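# Move two pipette tip boxes onto the pipetting robot deck

## Task

Fetch both pipette tip boxes from the supply shelves and set them into the two vacant slots on the pipetting robot's deck, which stands on the shelved bench. Each box's lid must finish completely closed on it, and every other piece of labware on the deck must finish properly seated in its slot. A box that gets flipped, or a box or lid that reaches the floor, means failure. The pedal bin and the stool may be shifted. At the end, open the gripper and back away. The robot must not topple or be left leaning, or the task fails.

## Robot and tools

Robot: a Hello Robot Stretch 3 with a single arm. It has a two-wheel differential base (0.33 m long, 0.34 m wide), a lift that rides up a mast, and a telescoping arm that reaches out to the robot's right side. There is no sideways drive, so to shift the gripper forward or back you move the base. Spinning in place pivots about the point midway between the drive wheels, 0.05 m behind the front edge. With arm retracted and wrist folded, the swept circle has radius 0.28 m; an unfolded, level wrist reaches outside it.

Frames: the base frame has its origin on the floor between the drive wheels, x forward, y left, z up. hand_pose is reported in this frame, at the point where closed fingertips meet. The odometry frame is the base frame as it was at the scene's start; heading is positive to the left, -3.142 to 3.142. Wheel odometry counts slip as motion.

Tool execute_actions takes {"actions": [...]}, run in order; an empty list only returns the current state and images. Each action may hold "robot", "steps" (integer 1 to 450 control steps at 30 per second, default 1) and "until" (usable only together with steps). {"steps": n} by itself just waits. "robot" is one of: a single command; a list of up to 8 commands and {"pause_s": s} entries (s up to 15) executed one after another; or {"stop": true}, which brakes everything and clears the queue.

A command may contain "base", "joints" and "contact_limits". "base" holds exactly one key: translate_m (metres, a relative offset from where the base is when that command begins, + forward, magnitude at most 1) or rotate_rad (radians, relative turn, + is counter-clockwise seen from above, magnitude at most 3.2). "joints" is one object of named absolute targets, any subset; unnamed joints keep their previous goal. Ranges: lift_m 0 to 1.1 (arm height, m); arm_m 0 to 0.52 (extension, m); wrist_yaw_rad -1.345 to 4.42 (0 along the arm, + swings toward the front, 3.0 folds over the base); wrist_pitch_rad -1.57 to 0.451 (0 level, negative tips fingers down); wrist_roll_rad -2.911 to 2.911 (0 fingers side by side); gripper_m -0.089 to 0.179 (larger is wider; the real fingertip gap is less than the value, by about 0.007 near closed and 0.025 fully open, and zero below 0.007); head_pan_rad -3.953 to 1.73 (0 forward, + left, -1.57 looks along the arm); head_tilt_rad -1.53 to 0.419 (negative looks down). "contact_limits": {"arm_m": effort%} from 1 to 100 sets how hard the arm may push before stopping; it lasts until the arm's next command. Any out-of-range value or invalid action rejects the whole call, and nothing in it runs.

Motions begin at once, run in parallel, and keep going between calls and while you think. A new command overrides at once and throws away the remainder of an older queue. Inside a queue, the next item starts only when the previous one finished "done" (for base and gripper, "off_target" also counts). To wait for everything to settle use "until": {"robot": {"status": "ended"}} with steps 450. Other until conditions compare fields, e.g. {"lift_m": [">", 0.3]} or {"base_status": ["!=", "moving"]}; "any" instead of "robot" fires when any one motion ends.

Base speed is 0.30 m/s and 1.9 rad/s only when stowed (lift_m under 0.30, arm_m under 0.03, wrist_yaw_rad over 2.54), else 0.10 m/s and 0.63 rad/s. Fold or unfold the wrist only with lift_m 0.32 to 0.95, wrist_pitch_rad -0.4 and roll near 0; once folded the lift may go down to 0.25. If wrist_yaw_rad is below -0.4, keep pitch at -0.5 or lower.

Gripping: command gripper_m smaller than the object's width (lower means tighter). To let go, open at least 0.02 beyond where the pads first touched. Readings and "done" do not prove a grasp; check with cameras. Overly hard squeezing trips a stall guard and loosens the hold; send a new value to grip again.

Tool zoom_image: {"camera": one of head_camera, nav_camera, wrist_camera, "region": [x0, y0, x1, y1]} in image pixels from top-left, at most 504 by 504. head_camera and nav_camera are aimed by the head joints; wrist_camera rides on the gripper. Calibration (K, distortion, T_world_to_cam) is listed per camera and is approximate.

Tool finished_scene: {"scene": n}. Call it only when everything has stopped and the goal is met; it cannot be reversed.

Result lines: base_status and joint_status per motion: moving, done, off_target (rests short of goal, may still push), contact_stop (lift or arm pushed hard and went slack), time_out, stopped, not_commanded, torque_fault (wrist servo off about 10 s, limp, refuses goals). base_status brackets show travelled vs goal. joint_goals, measured_speeds, motor_effort (% with peak in brackets; positive pushes toward higher values), refusals count, queue state (idle, running, done, dropped, stopped) and queue_left. Lines beginning refused:, dropped: or replaced: explain rejected goals or prior motion outcomes. robot.on_its_own flags goals the robot changed, slack or unpowered joints, abnormal resting effort, and tilt. lidar_m lists 12 distances in 30-degree sectors counter-clockwise from straight ahead, at 0.17 m height. wrist_depth_mm and head_depth_mm are 7x7 median-depth grids. base_tilt gives forward/right lean in degrees.

Avoid: pushing the arm into a solid object with the gripper higher than about 0.45 m, pushing again after a contact_stop, driving while holding or hooking something fixed, and snagging furniture, especially when reversing; any of these can tip the robot. If it leans, undo the last move in small steps, free the gripper, and lower lift_m to about 0.2 if needed. Also avoid drops, slams, hard hits, and prolonged wrist strain.

Each tool is called after "Emit:" as name(argument=value, ...), one argument or row to a line, values as JSON.

## Session

Emit:
execute_actions(
  actions=[],
)

Scene clock: 0.00 s.
robot.base_odometry: x=+0.000 y=+0.000 heading=+0.000 (m, m, rad; robot's odometry frame)
robot.turned_by_wheels: +0.000 (rad since the last result)
robot.turned_by_imu: +0.000 (rad since the last result)
robot.base_tilt: forward=-1.0 right=+2.0 (deg)
robot.lidar_m: 2.30 1.79 1.68 2.15 1.73 2.53 1.12 1.03 1.04 1.31 1.84 1.85
robot.head_depth_mm: 1982 2571 2626 2656 2649 2606 2040 / 1999 2800 2905 2957 2960 2802 2035 / 1989 2845 2953 2960 3031 2901 2058 / 2026 2605 2670 2652 2674 2651 2057 / 1999 2405 2444 2488 2489 2509 2029 / 1991 2250 2243 2246 2277 2278 2017 / 1970 2082 2083 2129 2130 2167 2024
robot.base_status: not_commanded
robot.joint_positions: lift_m=+0.576 arm_m=-0.003 wrist_yaw_rad=+3.100 wrist_pitch_rad=-0.382 wrist_roll_rad=+0.009 gripper_m=+0.037 head_pan_rad=+0.012 head_tilt_rad=+0.014
robot.joint_goals: lift_m=+0.576 arm_m=-0.003 wrist_yaw_rad=+3.100 wrist_pitch_rad=-0.382 wrist_roll_rad=+0.009 gripper_m=+0.037 head_pan_rad=+0.012 head_tilt_rad=+0.014
robot.joint_status: lift_m=not_commanded arm_m=not_commanded wrist_yaw_rad=not_commanded wrist_pitch_rad=not_commanded wrist_roll_rad=not_commanded gripper_m=not_commanded head_pan_rad=not_commanded head_tilt_rad=not_commanded
robot.measured_speeds: translate_m=+0.000 rotate_rad=+0.000 lift_m=+0.000 arm_m=+0.000 wrist_yaw_rad=+0.000 wrist_pitch_rad=+0.000 wrist_roll_rad=+0.000 head_pan_rad=+0.000 head_tilt_rad=+0.000
robot: refusals=0 queue=idle queue_left=0
robot.motor_effort: left_wheel=+1 right_wheel=+0 lift_m=+37 arm_m=-1 wrist_yaw_rad=+0 wrist_pitch_rad=+4 wrist_roll_rad=+0 gripper_m=+0 head_pan_rad=+0 head_tilt_rad=+1 (%)
robot.hand_pose: x=-0.0118 y=+0.0863 z=+0.5965 quat_wxyz=(+0.149, +0.700, +0.119, +0.688) (m; robot's base frame)
robot.wrist_depth_mm: - - - - - - - / - - - - - - - / - - - - - - - / - - - - - - - / - - - - - - - / 874 857 902 894 - 842 858 / 758 763 726 750 761 737 750
pictures: head_camera (sideways: a quarter turn clockwise sets it upright), nav_camera (sideways: a quarter turn counterclockwise sets it upright), wrist_camera
Images, in order (width x height): head_camera 896x504, nav_camera 672x504, wrist_camera 644x364.

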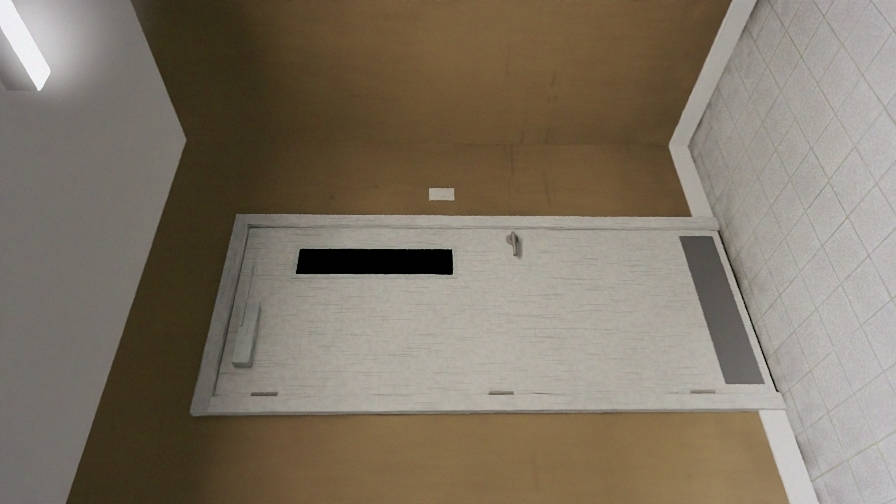

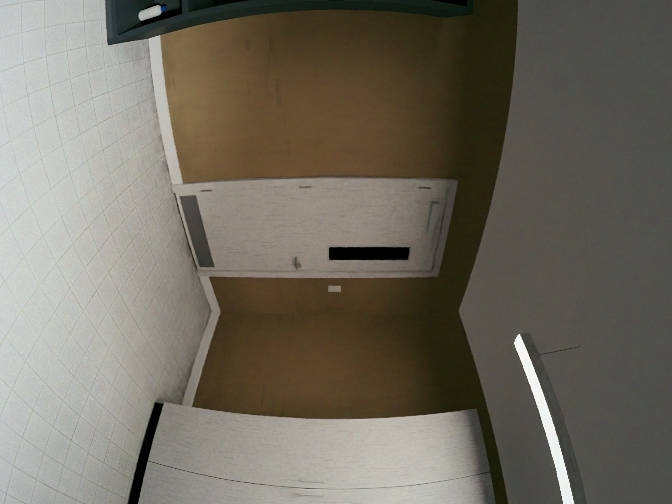

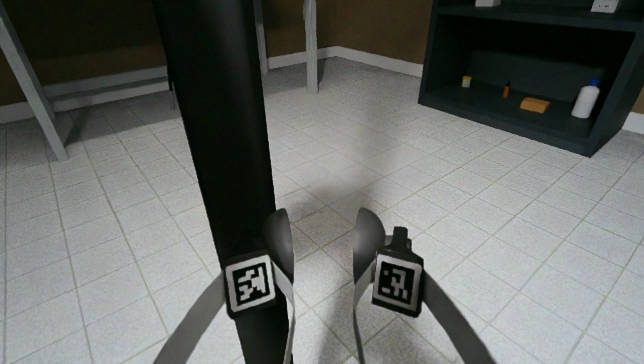

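Emit:
execute_actions(
  actions=[
    {"robot":{"joints":{"head_pan_rad":1.2,"head_tilt_rad":-0.4}},"steps":450,"until":{"robot":{"status":"ended"}}},
  ],
)

Scene clock: 3.23 s.
robot.base_odometry: x=+0.000 y=+0.000 heading=+0.000 (m, m, rad; robot's odometry frame)
robot.turned_by_wheels: +0.000 (rad since the last result)
robot.turned_by_imu: +0.000 (rad since the last result)
robot.base_tilt: forward=-1.0 right=+2.0 (deg)
robot.lidar_m: 2.30 1.78 1.68 2.15 1.73 2.53 1.11 1.03 1.04 1.31 1.83 1.86
robot.head_depth_mm: 1759 1903 2008 1888 1976 1627 1327 / 1858 2010 2151 2181 2044 1629 1333 / 1939 2098 2301 2412 2107 1626 1328 / 1783 2012 2157 2407 2124 1620 1329 / 2278 2484 2732 2881 2128 1627 1322 / 2438 2672 2940 3000 2115 1622 1325 / 2629 2845 3078 2808 2106 1623 1325
robot.base_status: not_commanded
robot.joint_positions: lift_m=+0.576 arm_m=-0.003 wrist_yaw_rad=+3.100 wrist_pitch_rad=-0.382 wrist_roll_rad=+0.009 gripper_m=+0.037 head_pan_rad=+1.193 head_tilt_rad=-0.394
robot.joint_goals: lift_m=+0.576 arm_m=-0.003 wrist_yaw_rad=+3.100 wrist_pitch_rad=-0.382 wrist_roll_rad=+0.009 gripper_m=+0.037 head_pan_rad=+1.200 head_tilt_rad=-0.400
robot.joint_status: lift_m=not_commanded arm_m=not_commanded wrist_yaw_rad=not_commanded wrist_pitch_rad=not_commanded wrist_roll_rad=not_commanded gripper_m=not_commanded head_pan_rad=done head_tilt_rad=done
robot.measured_speeds: translate_m=+0.000 rotate_rad=+0.000 lift_m=+0.000 arm_m=+0.000 wrist_yaw_rad=+0.000 wrist_pitch_rad=+0.000 wrist_roll_rad=+0.000 head_pan_rad=+0.000 head_tilt_rad=+0.000
robot: refusals=0 queue=done queue_left=0
robot.motor_effort: left_wheel=+1(1) right_wheel=+0(0) lift_m=+37(37) arm_m=-1(1) wrist_yaw_rad=+0(0) wrist_pitch_rad=+4(4) wrist_roll_rad=+0(0) gripper_m=+0(0) head_pan_rad=+2(27) head_tilt_rad=-1(21) (%)
robot.hand_pose: x=-0.0118 y=+0.0863 z=+0.5965 quat_wxyz=(+0.149, +0.700, +0.119, +0.688) (m; robot's base frame)
robot.wrist_depth_mm: - - - - - - - / - - - - - - - / - - - - - - - / - - - - - - - / - - - - - - - / 891 870 892 856 - 855 850 / 774 760 737 755 754 754 755
pictures: head_camera (sideways: a quarter turn clockwise sets it upright), nav_camera (sideways: a quarter turn counterclockwise sets it upright), wrist_camera
camera_calibration (this result's frames):
head_camera: T_world_to_cam=[[-0.135952, -0.39432, -0.908861, 1.20608], [-0.928305, 0.371158, -0.0221714, 0.0363232], [0.346074, 0.840686, -0.416509, 0.495451], [0, 0, 0, 1]] pos_world=[0.0262255, 0.0455833, 1.30333]
nav_camera: T_world_to_cam=[[0.165794, 0.362104, 0.917275, -1.14767], [0.926557, -0.375665, -0.0191735, 0.0683024], [0.337645, 0.853086, -0.397793, 0.470314], [0, 0, 0, 1]] pos_world=[-0.0318086, 0.0400174, 1.24113]
wrist_camera: T_world_to_cam=[[0.999008, -0.0404865, -0.0185218, 0.0298352], [-0.0367131, -0.513773, -0.85714, 0.590859], [0.0251866, 0.85697, -0.51475, 0.400001], [0, 0, 0, 1]] pos_world=[-0.018188, -0.038013, 0.712902]
Images, in order (width x height): head_camera 896x504, nav_camera 672x504, wrist_camera 644x364.

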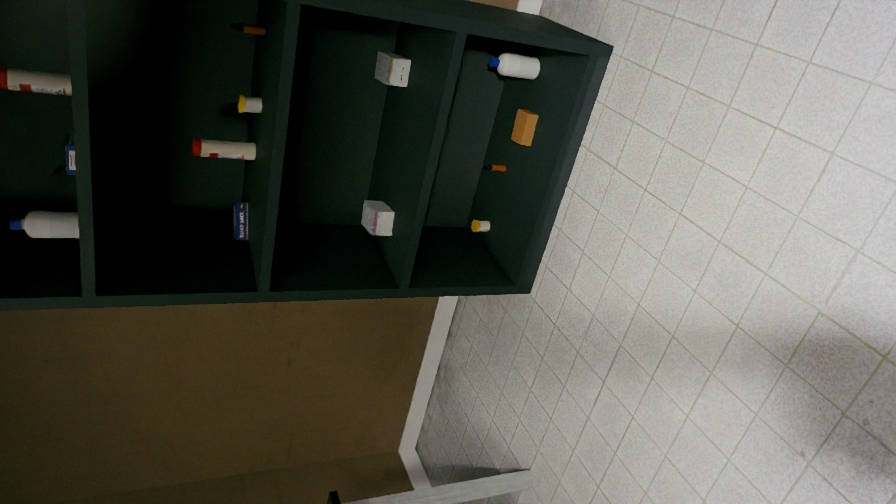

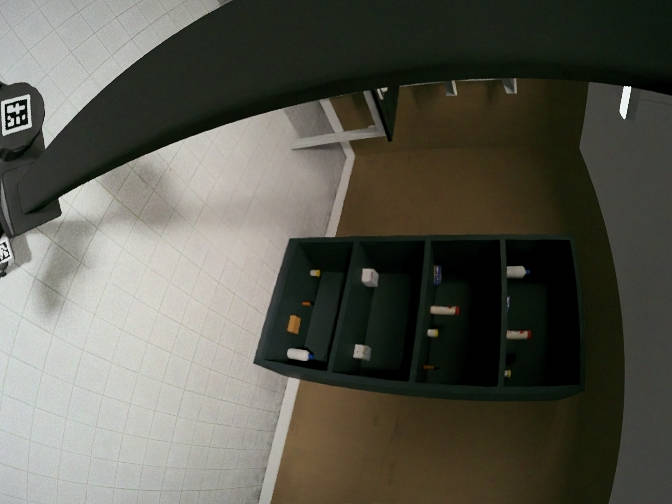

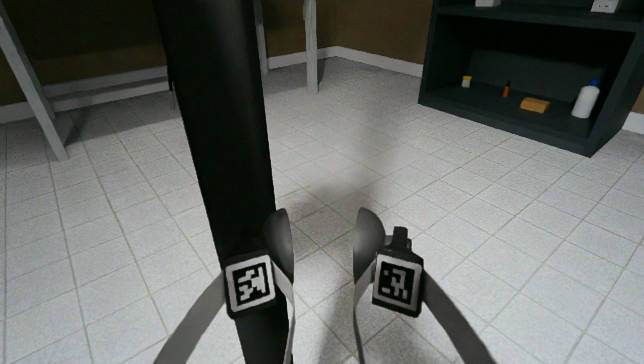

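Emit:
execute_actions(
  actions=[
    {"robot":{"joints":{"head_pan_rad":-3.9,"head_tilt_rad":-0.4}},"steps":450,"until":{"robot":{"status":"ended"}}},
  ],
)

Emit:
execute_actions(
  actions=[
    {"robot":{"joints":{"head_pan_rad":-2.9,"head_tilt_rad":-0.4}},"steps":450,"until":{"robot":{"status":"ended"}}},
  ],
)

Emit:
execute_actions(
  actions=[
    {"robot":{"joints":{"head_pan_rad":-1.6,"head_tilt_rad":-0.4}},"steps":450,"until":{"robot":{"status":"ended"}}},
  ],
)

Scene clock: 9.90 s.
robot.base_odometry: x=+0.000 y=+0.000 heading=+0.000 (m, m, rad; robot's odometry frame)
robot.turned_by_wheels: +0.000 (rad since the last result)
robot.turned_by_imu: +0.001 (rad since the last result)
robot.base_tilt: forward=-1.1 right=+1.9 (deg)
robot.lidar_m: 2.30 1.79 1.68 2.14 1.73 2.53 1.12 1.03 1.04 1.31 1.83 1.85
robot.head_depth_mm: - - - - - - - / 2096 2257 2401 - - - - / 2146 2293 2163 2610 2108 1638 1324 / 2156 2352 2543 2731 2147 1637 1337 / 2216 2377 2630 2767 2127 1627 1318 / 2255 2436 2712 2863 2111 1635 1321 / 2276 2493 2725 2916 2126 1627 1325
robot.base_status: not_commanded
robot.joint_positions: lift_m=+0.576 arm_m=-0.003 wrist_yaw_rad=+3.100 wrist_pitch_rad=-0.382 wrist_roll_rad=+0.009 gripper_m=+0.037 head_pan_rad=-3.893 head_tilt_rad=-0.395
robot.joint_goals: lift_m=+0.576 arm_m=-0.003 wrist_yaw_rad=+3.100 wrist_pitch_rad=-0.382 wrist_roll_rad=+0.009 gripper_m=+0.037 head_pan_rad=-3.900 head_tilt_rad=-0.400
robot.joint_status: lift_m=not_commanded arm_m=not_commanded wrist_yaw_rad=not_commanded wrist_pitch_rad=not_commanded wrist_roll_rad=not_commanded gripper_m=not_commanded head_pan_rad=done head_tilt_rad=done
robot.measured_speeds: translate_m=+0.000 rotate_rad=+0.000 lift_m=+0.000 arm_m=+0.000 wrist_yaw_rad=+0.000 wrist_pitch_rad=+0.000 wrist_roll_rad=+0.000 head_pan_rad=+0.000 head_tilt_rad=+0.000
robot: refusals=0 queue=done queue_left=0
robot.motor_effort: left_wheel=+1(1) right_wheel=+0(1) lift_m=+37(38) arm_m=-1(1) wrist_yaw_rad=+0(0) wrist_pitch_rad=+4(4) wrist_roll_rad=+0(0) gripper_m=+0(0) head_pan_rad=-2(29) head_tilt_rad=-2(3) (%)
robot.hand_pose: x=-0.0118 y=+0.0863 z=+0.5965 quat_wxyz=(+0.149, +0.700, +0.119, +0.688) (m; robot's base frame)
robot.wrist_depth_mm: - - - - - - - / - - - - - - - / - - - - - - - / - - - - - - - / - - - - - - - / 910 888 904 882 - 874 871 / 765 763 732 759 751 751 750
pictures: head_camera (sideways: a quarter turn clockwise sets it upright), nav_camera (sideways: a quarter turn counterclockwise sets it upright), wrist_camera
camera_calibration (this result's frames):
head_camera: T_world_to_cam=[[0.317841, -0.270546, -0.908725, 1.20314], [-0.684022, -0.729124, -0.0221721, 0.034834], [-0.656575, 0.628636, -0.416805, 0.501952], [0, 0, 0, 1]] pos_world=[-0.0290102, 0.0353581, 1.30331]
nav_camera: T_world_to_cam=[[-0.276965, 0.286593, 0.917145, -1.1448], [0.687592, 0.725844, -0.0191712, 0.069757], [-0.671199, 0.625312, -0.398092, 0.476857], [0, 0, 0, 1]] pos_world=[-0.0449686, -0.0207252, 1.24112]
wrist_camera: T_world_to_cam=[[0.999008, -0.0404865, -0.0185219, 0.0298352], [-0.0367131, -0.513773, -0.85714, 0.590859], [0.0251866, 0.85697, -0.51475, 0.400001], [0, 0, 0, 1]] pos_world=[-0.018188, -0.038013, 0.712902]
Images, in order (width x height): head_camera 896x504, nav_camera 672x504, wrist_camera 644x364.

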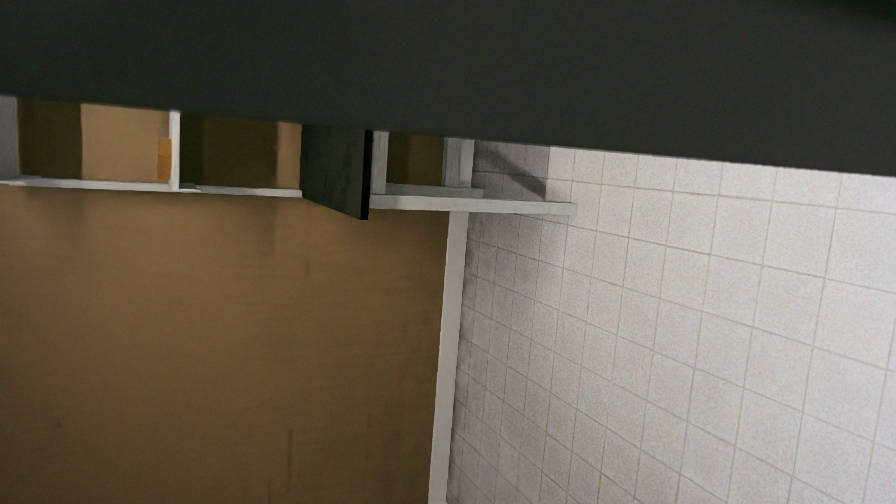

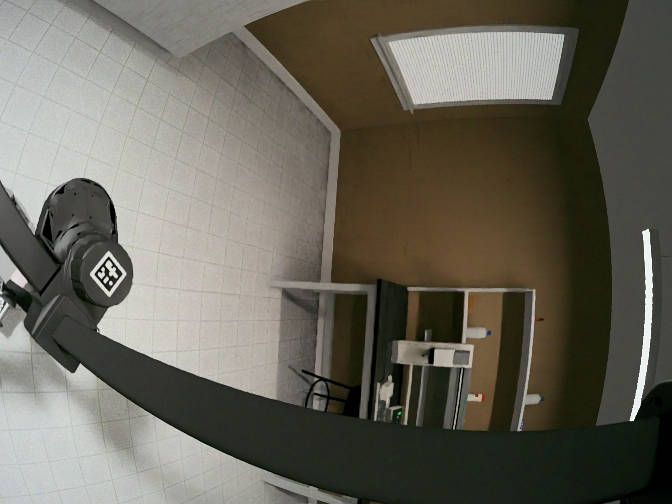

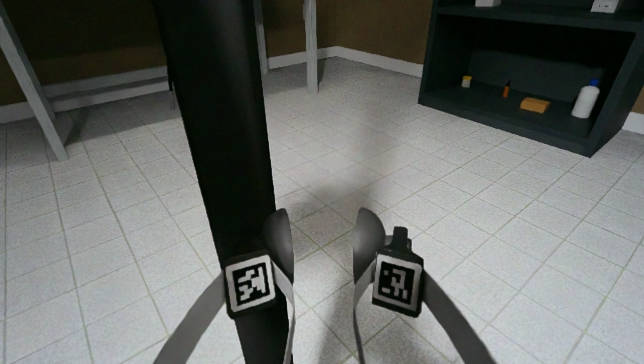

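Scene clock: 11.00 s.
robot.base_odometry: x=+0.000 y=+0.000 heading=+0.000 (m, m, rad; robot's odometry frame)
robot.turned_by_wheels: +0.000 (rad since the last result)
robot.turned_by_imu: +0.000 (rad since the last result)
robot.base_tilt: forward=-1.0 right=+1.9 (deg)
robot.lidar_m: 2.31 1.79 1.68 2.14 1.73 2.53 1.11 1.03 1.04 1.31 1.84 1.85
robot.head_depth_mm: 1739 1909 2099 2403 2120 1623 1329 / 1661 1800 2001 2228 2113 1630 1319 / 1572 1727 1858 2066 1942 1629 1329 / 1205 1622 1295 1216 1354 1522 1328 / 1147 1302 1180 1149 1282 1432 1329 / 1099 1464 1222 1087 1199 1348 1309 / 1049 1420 1402 1040 1137 1257 1326
robot.base_status: not_commanded
robot.joint_positions: lift_m=+0.576 arm_m=-0.003 wrist_yaw_rad=+3.100 wrist_pitch_rad=-0.382 wrist_roll_rad=+0.009 gripper_m=+0.037 head_pan_rad=-2.907 head_tilt_rad=-0.395
robot.joint_goals: lift_m=+0.576 arm_m=-0.003 wrist_yaw_rad=+3.100 wrist_pitch_rad=-0.382 wrist_roll_rad=+0.009 gripper_m=+0.037 head_pan_rad=-2.900 head_tilt_rad=-0.400
robot.joint_status: lift_m=not_commanded arm_m=not_commanded wrist_yaw_rad=not_commanded wrist_pitch_rad=not_commanded wrist_roll_rad=not_commanded gripper_m=not_commanded head_pan_rad=done head_tilt_rad=done
robot.measured_speeds: translate_m=+0.000 rotate_rad=+0.000 lift_m=+0.000 arm_m=+0.000 wrist_yaw_rad=+0.000 wrist_pitch_rad=+0.000 wrist_roll_rad=+0.000 head_pan_rad=+0.000 head_tilt_rad=+0.000
robot: refusals=0 queue=done queue_left=0
robot.motor_effort: left_wheel=+1(1) right_wheel=+0(1) lift_m=+38(38) arm_m=-1(1) wrist_yaw_rad=-1(0) wrist_pitch_rad=+4(4) wrist_roll_rad=+0(0) gripper_m=+0(0) head_pan_rad=+3(29) head_tilt_rad=-1(0) (%)
robot.hand_pose: x=-0.0118 y=+0.0863 z=+0.5965 quat_wxyz=(+0.149, +0.700, +0.119, +0.688) (m; robot's base frame)
robot.wrist_depth_mm: - - - - - - - / - - - - - - - / - - - - - - - / - - - - - - - / - - - - - - - / 887 880 905 869 - 887 866 / 777 762 728 750 750 735 726
pictures: head_camera (sideways: a quarter turn clockwise sets it upright), nav_camera (sideways: a quarter turn counterclockwise sets it upright), wrist_camera
camera_calibration (this result's frames):
head_camera: T_world_to_cam=[[0.4011, 0.115485, -0.908726, 1.20263], [0.229902, -0.972961, -0.0221721, 0.0292591], [-0.886715, -0.200024, -0.416805, 0.503356], [0, 0, 0, 1]] pos_world=[-0.0427689, -0.00973394, 1.30331]
nav_camera: T_world_to_cam=[[-0.391895, -0.0725476, 0.917145, -1.1441], [-0.225196, 0.974125, -0.0191712, 0.0753251], [-0.892023, -0.21405, -0.398092, 0.478204], [0, 0, 0, 1]] pos_world=[-0.00483566, -0.054018, 1.24112]
wrist_camera: T_world_to_cam=[[0.999008, -0.0404865, -0.0185218, 0.0298352], [-0.0367131, -0.513773, -0.85714, 0.590859], [0.0251866, 0.85697, -0.51475, 0.400001], [0, 0, 0, 1]] pos_world=[-0.018188, -0.038013, 0.712902]
Images, in order (width x height): head_camera 896x504, nav_camera 672x504, wrist_camera 644x364.

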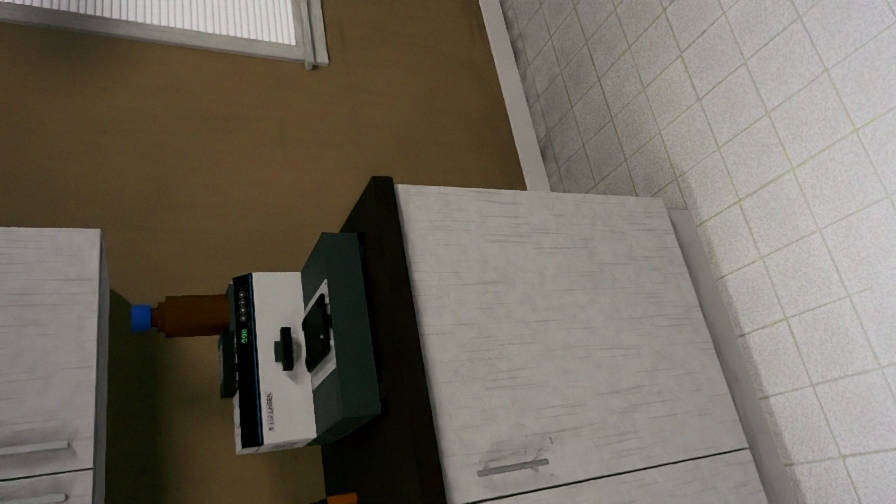

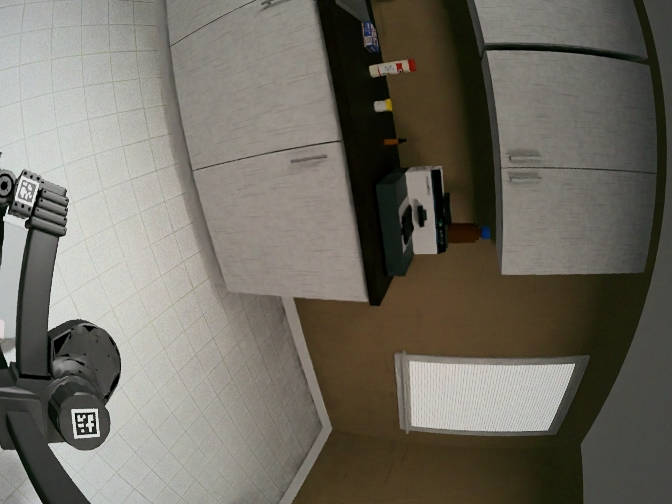

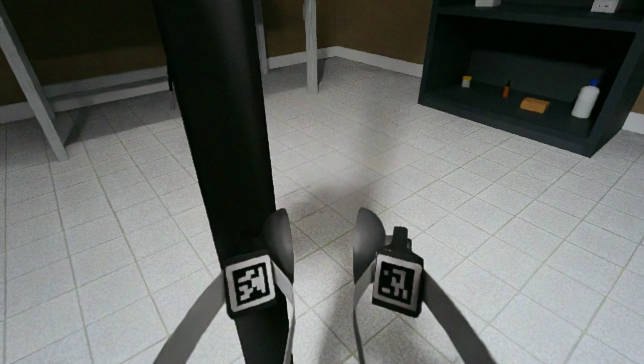

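Scene clock: 12.23 s.
robot.base_odometry: x=+0.000 y=+0.000 heading=+0.000 (m, m, rad; robot's odometry frame)
robot.turned_by_wheels: +0.000 (rad since the last result)
robot.turned_by_imu: +0.000 (rad since the last result)
robot.base_tilt: forward=-1.0 right=+2.0 (deg)
robot.lidar_m: 2.31 1.79 1.68 2.14 1.73 2.53 1.11 1.03 1.04 1.31 1.84 1.86
robot.head_depth_mm: 1271 1689 1681 1206 1281 1412 1319 / 1391 1885 1616 1348 1443 1577 1322 / 1938 2060 1566 1529 1667 1629 1325 / 2161 2394 2577 2729 1973 1622 1321 / 2321 2514 2728 2850 2117 1636 1325 / 2174 2326 2516 2680 2122 1644 1334 / 2025 2171 2335 2450 2037 1627 1324
robot.base_status: not_commanded
robot.joint_positions: lift_m=+0.576 arm_m=-0.003 wrist_yaw_rad=+3.100 wrist_pitch_rad=-0.382 wrist_roll_rad=+0.009 gripper_m=+0.037 head_pan_rad=-1.607 head_tilt_rad=-0.395
robot.joint_goals: lift_m=+0.576 arm_m=-0.003 wrist_yaw_rad=+3.100 wrist_pitch_rad=-0.382 wrist_roll_rad=+0.009 gripper_m=+0.037 head_pan_rad=-1.600 head_tilt_rad=-0.400
robot.joint_status: lift_m=not_commanded arm_m=not_commanded wrist_yaw_rad=not_commanded wrist_pitch_rad=not_commanded wrist_roll_rad=not_commanded gripper_m=not_commanded head_pan_rad=done head_tilt_rad=done
robot.measured_speeds: translate_m=+0.000 rotate_rad=+0.000 lift_m=+0.000 arm_m=+0.000 wrist_yaw_rad=+0.000 wrist_pitch_rad=+0.000 wrist_roll_rad=+0.000 head_pan_rad=+0.000 head_tilt_rad=+0.000
robot: refusals=0 queue=done queue_left=0
robot.motor_effort: left_wheel=+1(1) right_wheel=+0(1) lift_m=+38(38) arm_m=-1(1) wrist_yaw_rad=+0(0) wrist_pitch_rad=+4(4) wrist_roll_rad=+0(0) gripper_m=+0(0) head_pan_rad=+3(28) head_tilt_rad=-2(1) (%)
robot.hand_pose: x=-0.0118 y=+0.0863 z=+0.5965 quat_wxyz=(+0.149, +0.700, +0.119, +0.688) (m; robot's base frame)
robot.wrist_depth_mm: - - - - - - - / - - - - - - - / - - - - - - - / - - - - - - - / - - - - - - - / 887 878 902 862 - 834 871 / 751 753 734 754 733 756 747
pictures: head_camera (sideways: a quarter turn clockwise sets it upright), nav_camera (sideways: a quarter turn counterclockwise sets it upright), wrist_camera
camera_calibration (this result's frames):
head_camera: T_world_to_cam=[[-0.00398744, 0.417375, -0.908725, 1.2051], [0.999004, -0.0387299, -0.0221721, 0.0245675], [-0.0444489, -0.907909, -0.416805, 0.498218], [0, 0, 0, 1]] pos_world=[0.00240747, -0.0496919, 1.30331]
nav_camera: T_world_to_cam=[[-0.0349227, -0.397021, 0.917145, -1.14628], [-0.998866, 0.0435756, -0.0191712, 0.0800445], [-0.0323538, -0.916775, -0.398092, 0.47296], [0, 0, 0, 1]] pos_world=[0.0552245, -0.0249863, 1.24112]
wrist_camera: T_world_to_cam=[[0.999008, -0.0404862, -0.0185218, 0.0298352], [-0.0367129, -0.513773, -0.85714, 0.590859], [0.0251864, 0.85697, -0.51475, 0.400001], [0, 0, 0, 1]] pos_world=[-0.018188, -0.038013, 0.712902]
Images, in order (width x height): head_camera 896x504, nav_camera 672x504, wrist_camera 644x364.

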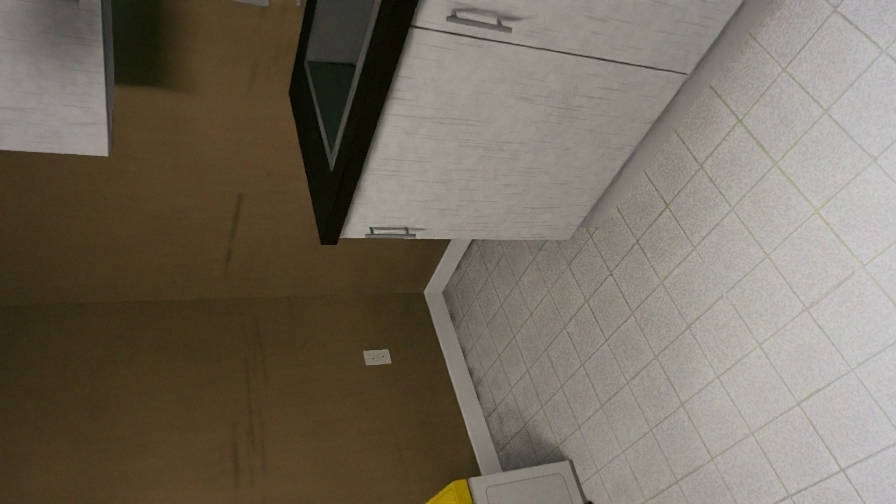

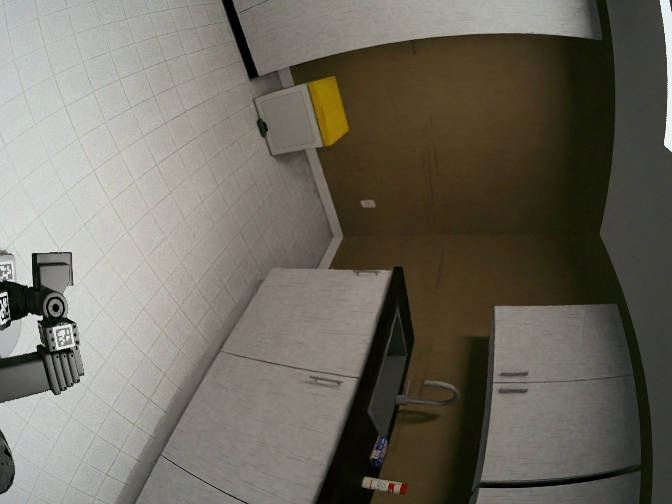

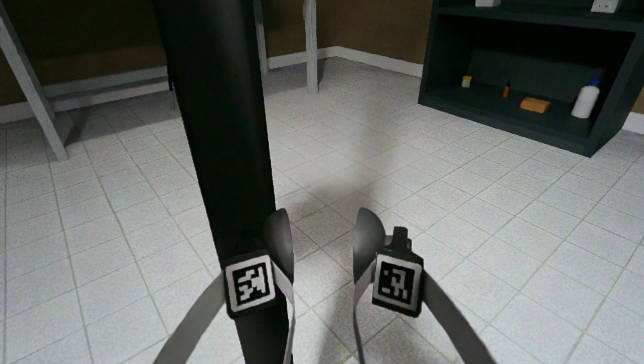

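Emit:
execute_actions(
  actions=[
    {"robot":[{"joints":{"lift_m":0.28,"head_pan_rad":0.0,"head_tilt_rad":-0.5},"base":{"rotate_rad":1.03}},{"base":{"translate_m":0.7}},{"base":{"translate_m":0.689}},{"base":{"rotate_rad":1.211},"joints":{"head_pan_rad":-1.57,"head_tilt_rad":-0.7}}],"steps":450,"until":{"robot":{"status":"ended"}}},
  ],
)

Scene clock: 49.40 s.
robot.base_odometry: x=+0.715 y=+1.191 heading=+2.241 (m, m, rad; robot's odometry frame)
robot.turned_by_wheels: +2.241 (rad since the last result)
robot.turned_by_imu: +2.258 (rad since the last result)
robot.base_tilt: forward=-0.9 right=+2.0 (deg)
robot.lidar_m: 1.20 1.73 1.85 2.32 2.43 2.43 2.40 1.18 0.45 0.62 0.69 0.69
robot.head_depth_mm: 671 720 559 464 768 764 1123 / 673 724 557 463 913 809 1102 / 676 736 556 463 905 805 1105 / 675 739 557 463 912 803 1101 / 674 727 558 465 906 807 1110 / 681 737 560 464 909 804 1105 / 669 621 558 464 913 807 1104
robot.base_status: done (rotate_rad +1.2108 of +1.2110)
robot.joint_positions: lift_m=+0.280 arm_m=-0.003 wrist_yaw_rad=+3.100 wrist_pitch_rad=-0.382 wrist_roll_rad=+0.009 gripper_m=+0.037 head_pan_rad=-1.563 head_tilt_rad=-0.691
robot.joint_goals: lift_m=+0.280 arm_m=-0.003 wrist_yaw_rad=+3.100 wrist_pitch_rad=-0.382 wrist_roll_rad=+0.009 gripper_m=+0.037 head_pan_rad=-1.570 head_tilt_rad=-0.700
robot.joint_status: lift_m=done arm_m=not_commanded wrist_yaw_rad=not_commanded wrist_pitch_rad=not_commanded wrist_roll_rad=not_commanded gripper_m=not_commanded head_pan_rad=done head_tilt_rad=done
robot.measured_speeds: translate_m=+0.000 rotate_rad=+0.000 lift_m=+0.000 arm_m=+0.000 wrist_yaw_rad=+0.000 wrist_pitch_rad=+0.000 wrist_roll_rad=+0.000 head_pan_rad=+0.000 head_tilt_rad=+0.000
robot: refusals=0 queue=done queue_left=0
robot.motor_effort: left_wheel=-2(10) right_wheel=+4(13) lift_m=+31(38) arm_m=-1(1) wrist_yaw_rad=-1(0) wrist_pitch_rad=+5(5) wrist_roll_rad=+0(0) gripper_m=+0(0) head_pan_rad=-2(29) head_tilt_rad=-3(15) (%)
robot.hand_pose: x=-0.0118 y=+0.0862 z=+0.3010 quat_wxyz=(+0.150, +0.700, +0.119, +0.688) (m; robot's base frame)
robot.wrist_depth_mm: - - - - - - - / - - - - - - - / - - - - - 967 974 / 778 779 - 767 750 741 740 / 628 627 619 603 613 614 600 / 519 523 526 525 - 510 503 / 450 - - - 441 438 444
pictures: head_camera (sideways: a quarter turn clockwise sets it upright), nav_camera (sideways: a quarter turn counterclockwise sets it upright), wrist_camera
camera_calibration (this result's frames):
head_camera: T_world_to_cam=[[-0.0244562, 0.664199, -0.747155, 0.994559], [0.999686, 0.0121941, -0.0218819, 0.024177], [-0.0054231, -0.747456, -0.664289, 0.819967], [0, 0, 0, 1]] pos_world=[0.00460042, -0.0479911, 1.28831]
nav_camera: T_world_to_cam=[[-0.0152923, -0.648878, 0.760739, -0.94245], [-0.999858, 0.00452594, -0.0162386, 0.0762258], [0.00709384, -0.760879, -0.648855, 0.798981], [0, 0, 0, 1]] pos_world=[0.0561349, -0.00395125, 1.23662]
wrist_camera: T_world_to_cam=[[0.999008, -0.0404995, -0.0185227, 0.0243628], [-0.0367373, -0.514344, -0.856796, 0.337481], [0.0251727, 0.856627, -0.515322, 0.248181], [0, 0, 0, 1]] pos_world=[-0.0181879, -0.0380305, 0.417496]
Images, in order (width x height): head_camera 896x504, nav_camera 672x504, wrist_camera 644x364.

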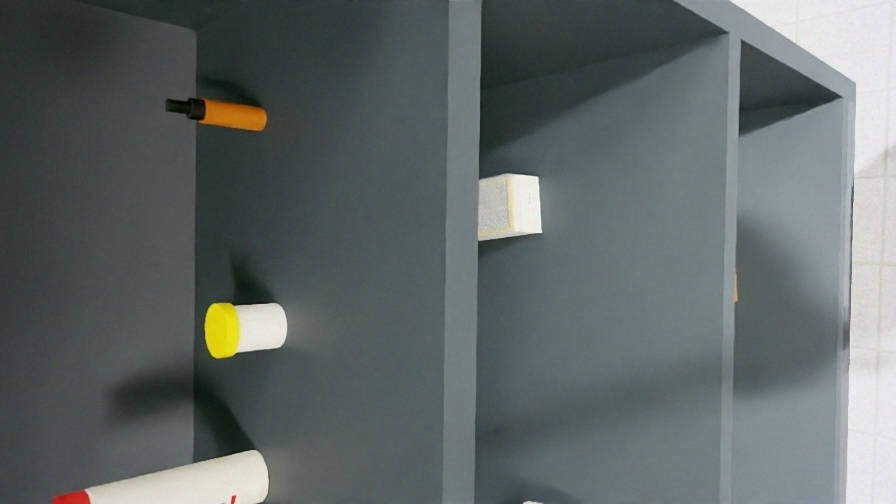

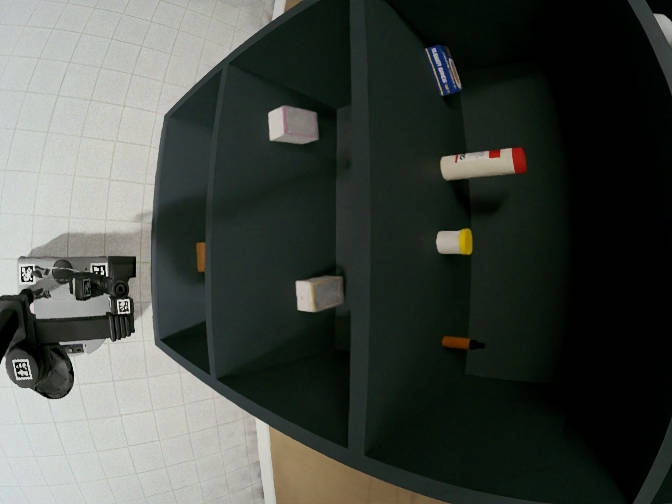

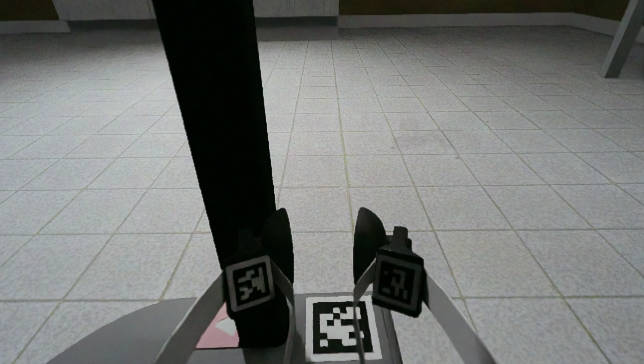

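Emit:
zoom_image(
  camera="head_camera",
  region=[440, 130, 600, 280],
)

Emit:
execute_actions(
  actions=[
    {"robot":[{"joints":{"lift_m":0.72,"wrist_pitch_rad":-0.4,"wrist_roll_rad":0}},{"joints":{"wrist_yaw_rad":0.0,"gripper_m":0.15}}],"steps":450,"until":{"robot":{"status":"ended"}}},
  ],
)

Region (440, 130, 600, 280) of head_camera's 896x504 image, scaled by 3.150, with more detail than that image has; it fills the top 472 rows of this view, and the rest is white.

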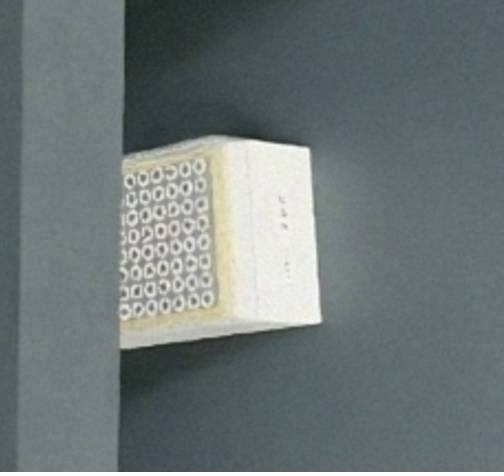

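Scene clock: 69.33 s.
robot.base_odometry: x=+0.715 y=+1.191 heading=+2.241 (m, m, rad; robot's odometry frame)
robot.turned_by_wheels: +0.000 (rad since the last result)
robot.turned_by_imu: +0.001 (rad since the last result)
robot.base_tilt: forward=-1.0 right=+2.0 (deg)
robot.lidar_m: 1.20 1.73 1.85 2.32 2.43 2.43 2.39 1.18 0.44 0.62 0.69 0.70
robot.head_depth_mm: 671 718 558 463 767 768 - / 670 722 557 464 911 803 - / 674 737 558 464 909 806 - / 675 733 558 463 910 818 1103 / 677 726 559 464 908 805 1100 / 679 738 558 464 911 805 1102 / 669 620 558 464 911 807 1104
robot.base_status: done (rotate_rad +1.2108 of +1.2110)
robot.joint_positions: lift_m=+0.720 arm_m=-0.003 wrist_yaw_rad=+0.002 wrist_pitch_rad=-0.412 wrist_roll_rad=+0.004 gripper_m=+0.150 head_pan_rad=-1.563 head_tilt_rad=-0.691
robot.joint_goals: lift_m=+0.720 arm_m=-0.003 wrist_yaw_rad=+0.000 wrist_pitch_rad=-0.400 wrist_roll_rad=+0.000 gripper_m=+0.150 head_pan_rad=-1.570 head_tilt_rad=-0.700
robot.joint_status: lift_m=done arm_m=not_commanded wrist_yaw_rad=done wrist_pitch_rad=done wrist_roll_rad=done gripper_m=done head_pan_rad=done head_tilt_rad=done
robot.measured_speeds: translate_m=+0.000 rotate_rad=+0.000 lift_m=+0.000 arm_m=+0.000 wrist_yaw_rad=+0.000 wrist_pitch_rad=+0.000 wrist_roll_rad=+0.000 head_pan_rad=+0.000 head_tilt_rad=+0.000
robot: refusals=0 queue=done queue_left=0
robot.motor_effort: left_wheel=-2(2) right_wheel=+4(4) lift_m=+44(44) arm_m=-1(1) wrist_yaw_rad=-1(3) wrist_pitch_rad=+4(4) wrist_roll_rad=-2(3) gripper_m=+0(92) head_pan_rad=-3(1) head_tilt_rad=-2(2) (%)
robot.hand_pose: x=-0.0211 y=-0.3675 z=+0.7337 quat_wxyz=(+0.691, +0.145, -0.693, -0.145) (m; robot's base frame)
robot.wrist_depth_mm: 537 527 520 521 509 460 297 / 570 573 567 569 559 460 297 / 630 632 628 602 617 460 294 / 507 564 557 510 540 451 293 / 448 477 451 455 454 417 295 / 394 - 386 385 383 - 287 / 334 333 331 336 333 330 280
pictures: head_camera (sideways: a quarter turn clockwise sets it upright), nav_camera (sideways: a quarter turn counterclockwise sets it upright), wrist_camera
camera_calibration (this result's frames):
head_camera: T_world_to_cam=[[-0.0244273, 0.6642, -0.747155, 0.994559], [0.999687, 0.0121506, -0.0218819, 0.024177], [-0.00545562, -0.747456, -0.664289, 0.819967], [0, 0, 0, 1]] pos_world=[0.00459833, -0.047991, 1.28831]
nav_camera: T_world_to_cam=[[-0.0153206, -0.648877, 0.760739, -0.94245], [-0.999858, 0.00456944, -0.0162386, 0.0762258], [0.00706073, -0.76088, -0.648855, 0.798982], [0, 0, 0, 1]] pos_world=[0.0561347, -0.00395343, 1.23662]
wrist_camera: T_world_to_cam=[[-0.999891, -0.00412638, -0.0141895, -0.0086689], [0.00970145, 0.541008, -0.840962, 0.851752], [0.0111467, -0.841008, -0.540908, 0.254634], [0, 0, 0, 1]] pos_world=[-0.0197695, -0.246691, 0.853901]
Images, in order (width x height): head_camera 896x504, nav_camera 672x504, wrist_camera 644x364.

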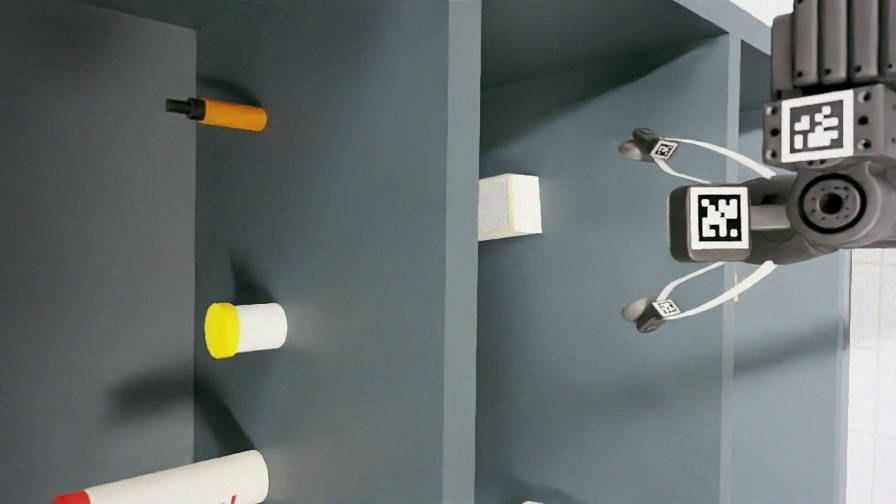

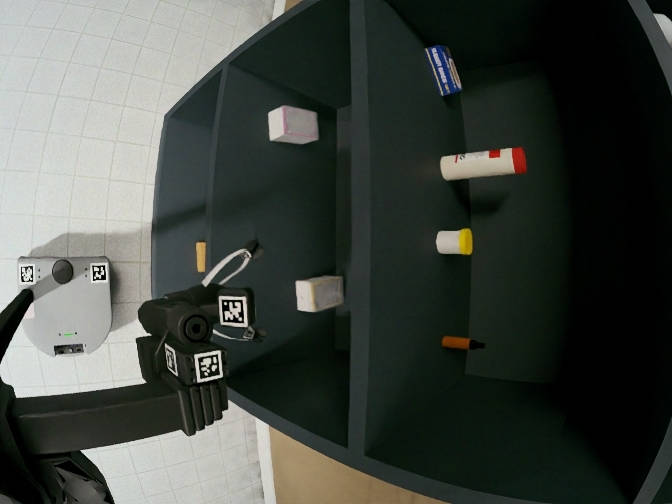

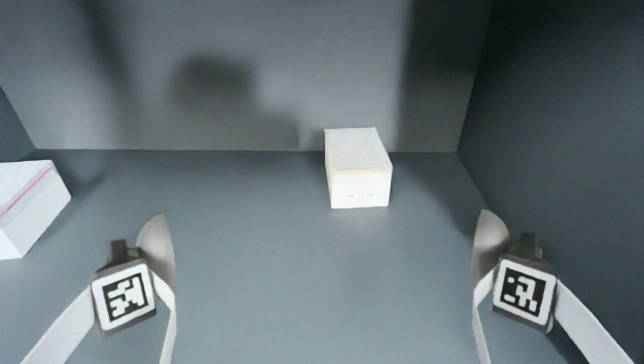

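Emit:
execute_actions(
  actions=[
    {"robot":{"joints":{"head_pan_rad":0.55,"head_tilt_rad":-0.3}},"steps":450,"until":{"robot":{"status":"ended"}}},
  ],
)

Scene clock: 75.83 s.
robot.base_odometry: x=+0.715 y=+1.191 heading=+2.241 (m, m, rad; robot's odometry frame)
robot.turned_by_wheels: +0.000 (rad since the last result)
robot.turned_by_imu: +0.001 (rad since the last result)
robot.base_tilt: forward=-0.9 right=+1.9 (deg)
robot.lidar_m: 1.20 1.73 1.85 2.32 2.43 2.44 2.40 1.18 0.44 0.62 0.69 0.69
robot.head_depth_mm: 1676 1738 1868 1452 2094 1788 1424 / 1747 1829 1984 1500 2094 1799 1417 / 1864 1953 2083 1479 2191 1776 1421 / 1974 2073 2131 1617 2417 1797 1421 / 2098 2246 2187 1857 2399 1765 1413 / 2306 2491 2698 1959 2265 1761 1408 / 2508 2740 2977 3236 2400 1768 1411
robot.base_status: done (rotate_rad +1.2108 of +1.2110)
robot.joint_positions: lift_m=+0.720 arm_m=-0.003 wrist_yaw_rad=+0.002 wrist_pitch_rad=-0.412 wrist_roll_rad=+0.004 gripper_m=+0.150 head_pan_rad=+0.543 head_tilt_rad=-0.310
robot.joint_goals: lift_m=+0.720 arm_m=-0.003 wrist_yaw_rad=+0.000 wrist_pitch_rad=-0.400 wrist_roll_rad=+0.000 gripper_m=+0.150 head_pan_rad=+0.550 head_tilt_rad=-0.300
robot.joint_status: lift_m=done arm_m=not_commanded wrist_yaw_rad=done wrist_pitch_rad=done wrist_roll_rad=done gripper_m=done head_pan_rad=done head_tilt_rad=done
robot.measured_speeds: translate_m=+0.000 rotate_rad=+0.000 lift_m=+0.000 arm_m=+0.000 wrist_yaw_rad=+0.000 wrist_pitch_rad=+0.000 wrist_roll_rad=+0.000 head_pan_rad=+0.000 head_tilt_rad=+0.000
robot: refusals=0 queue=done queue_left=0
robot.motor_effort: left_wheel=-2(2) right_wheel=+4(4) lift_m=+43(43) arm_m=-1(1) wrist_yaw_rad=-2(2) wrist_pitch_rad=+4(4) wrist_roll_rad=-2(2) gripper_m=+0(0) head_pan_rad=+3(29) head_tilt_rad=+5(25) (%)
robot.hand_pose: x=-0.0211 y=-0.3675 z=+0.7337 quat_wxyz=(+0.691, +0.145, -0.693, -0.145) (m; robot's base frame)
robot.wrist_depth_mm: 529 526 517 519 510 454 297 / 585 568 566 566 562 450 296 / 642 644 620 619 609 457 298 / 512 563 552 516 534 449 297 / 444 476 453 452 451 419 294 / 394 - 383 388 383 - 286 / 337 333 335 332 331 329 280
pictures: head_camera (sideways: a quarter turn clockwise sets it upright), nav_camera (sideways: a quarter turn counterclockwise sets it upright), wrist_camera
camera_calibration (this result's frames):
head_camera: T_world_to_cam=[[-0.279685, -0.19111, -0.940879, 1.24875], [-0.512784, 0.858239, -0.0218946, 0.0334307], [0.811683, 0.476344, -0.338034, 0.390487], [0, 0, 0, 1]] pos_world=[0.0494466, 0.0239505, 1.30765]
nav_camera: T_world_to_cam=[[0.283393, 0.147071, 0.94766, -1.18805], [0.511678, -0.858951, -0.0197111, 0.0715351], [0.811095, 0.490482, -0.318673, 0.364461], [0, 0, 0, 1]] pos_world=[0.00447022, 0.057411, 1.24342]
wrist_camera: T_world_to_cam=[[-0.999891, -0.00411231, -0.0141894, -0.00866692], [0.00970904, 0.541007, -0.840962, 0.851752], [0.0111349, -0.841008, -0.540908, 0.254633], [0, 0, 0, 1]] pos_world=[-0.019771, -0.246691, 0.853901]
Images, in order (width x height): head_camera 896x504, nav_camera 672x504, wrist_camera 644x364.

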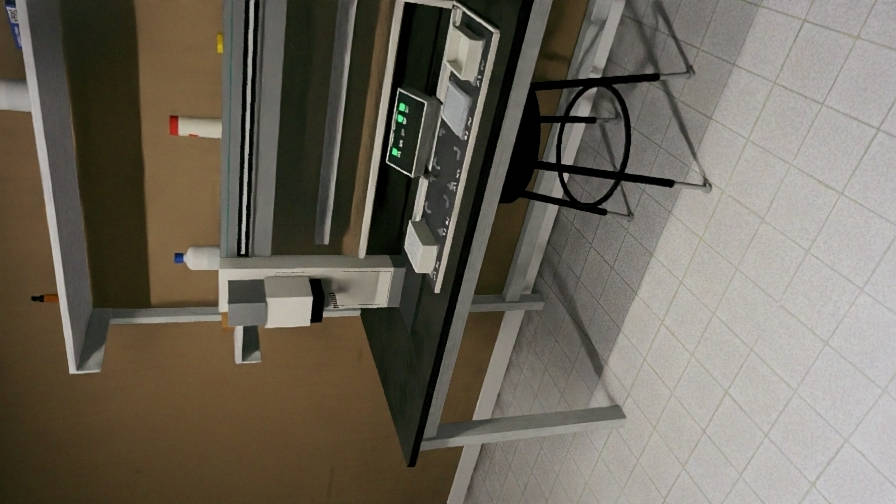

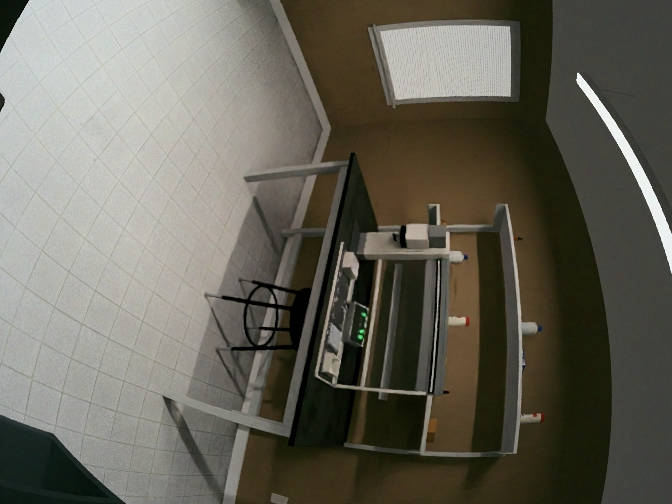

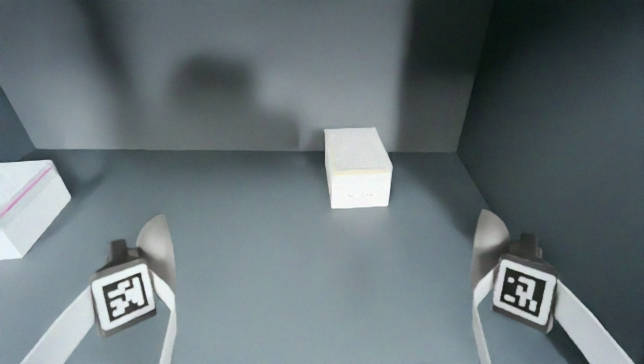

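Emit:
zoom_image(
  camera="head_camera",
  region=[360, 0, 540, 300],
)

Region (360, 0, 540, 300) of head_camera's 896x504 image, scaled by 1.680, with more detail than that image has; it fills the left 302 columns of this view, and the rest is white.

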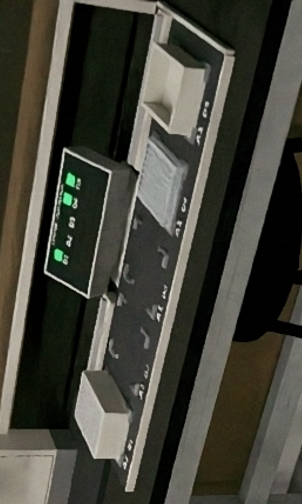

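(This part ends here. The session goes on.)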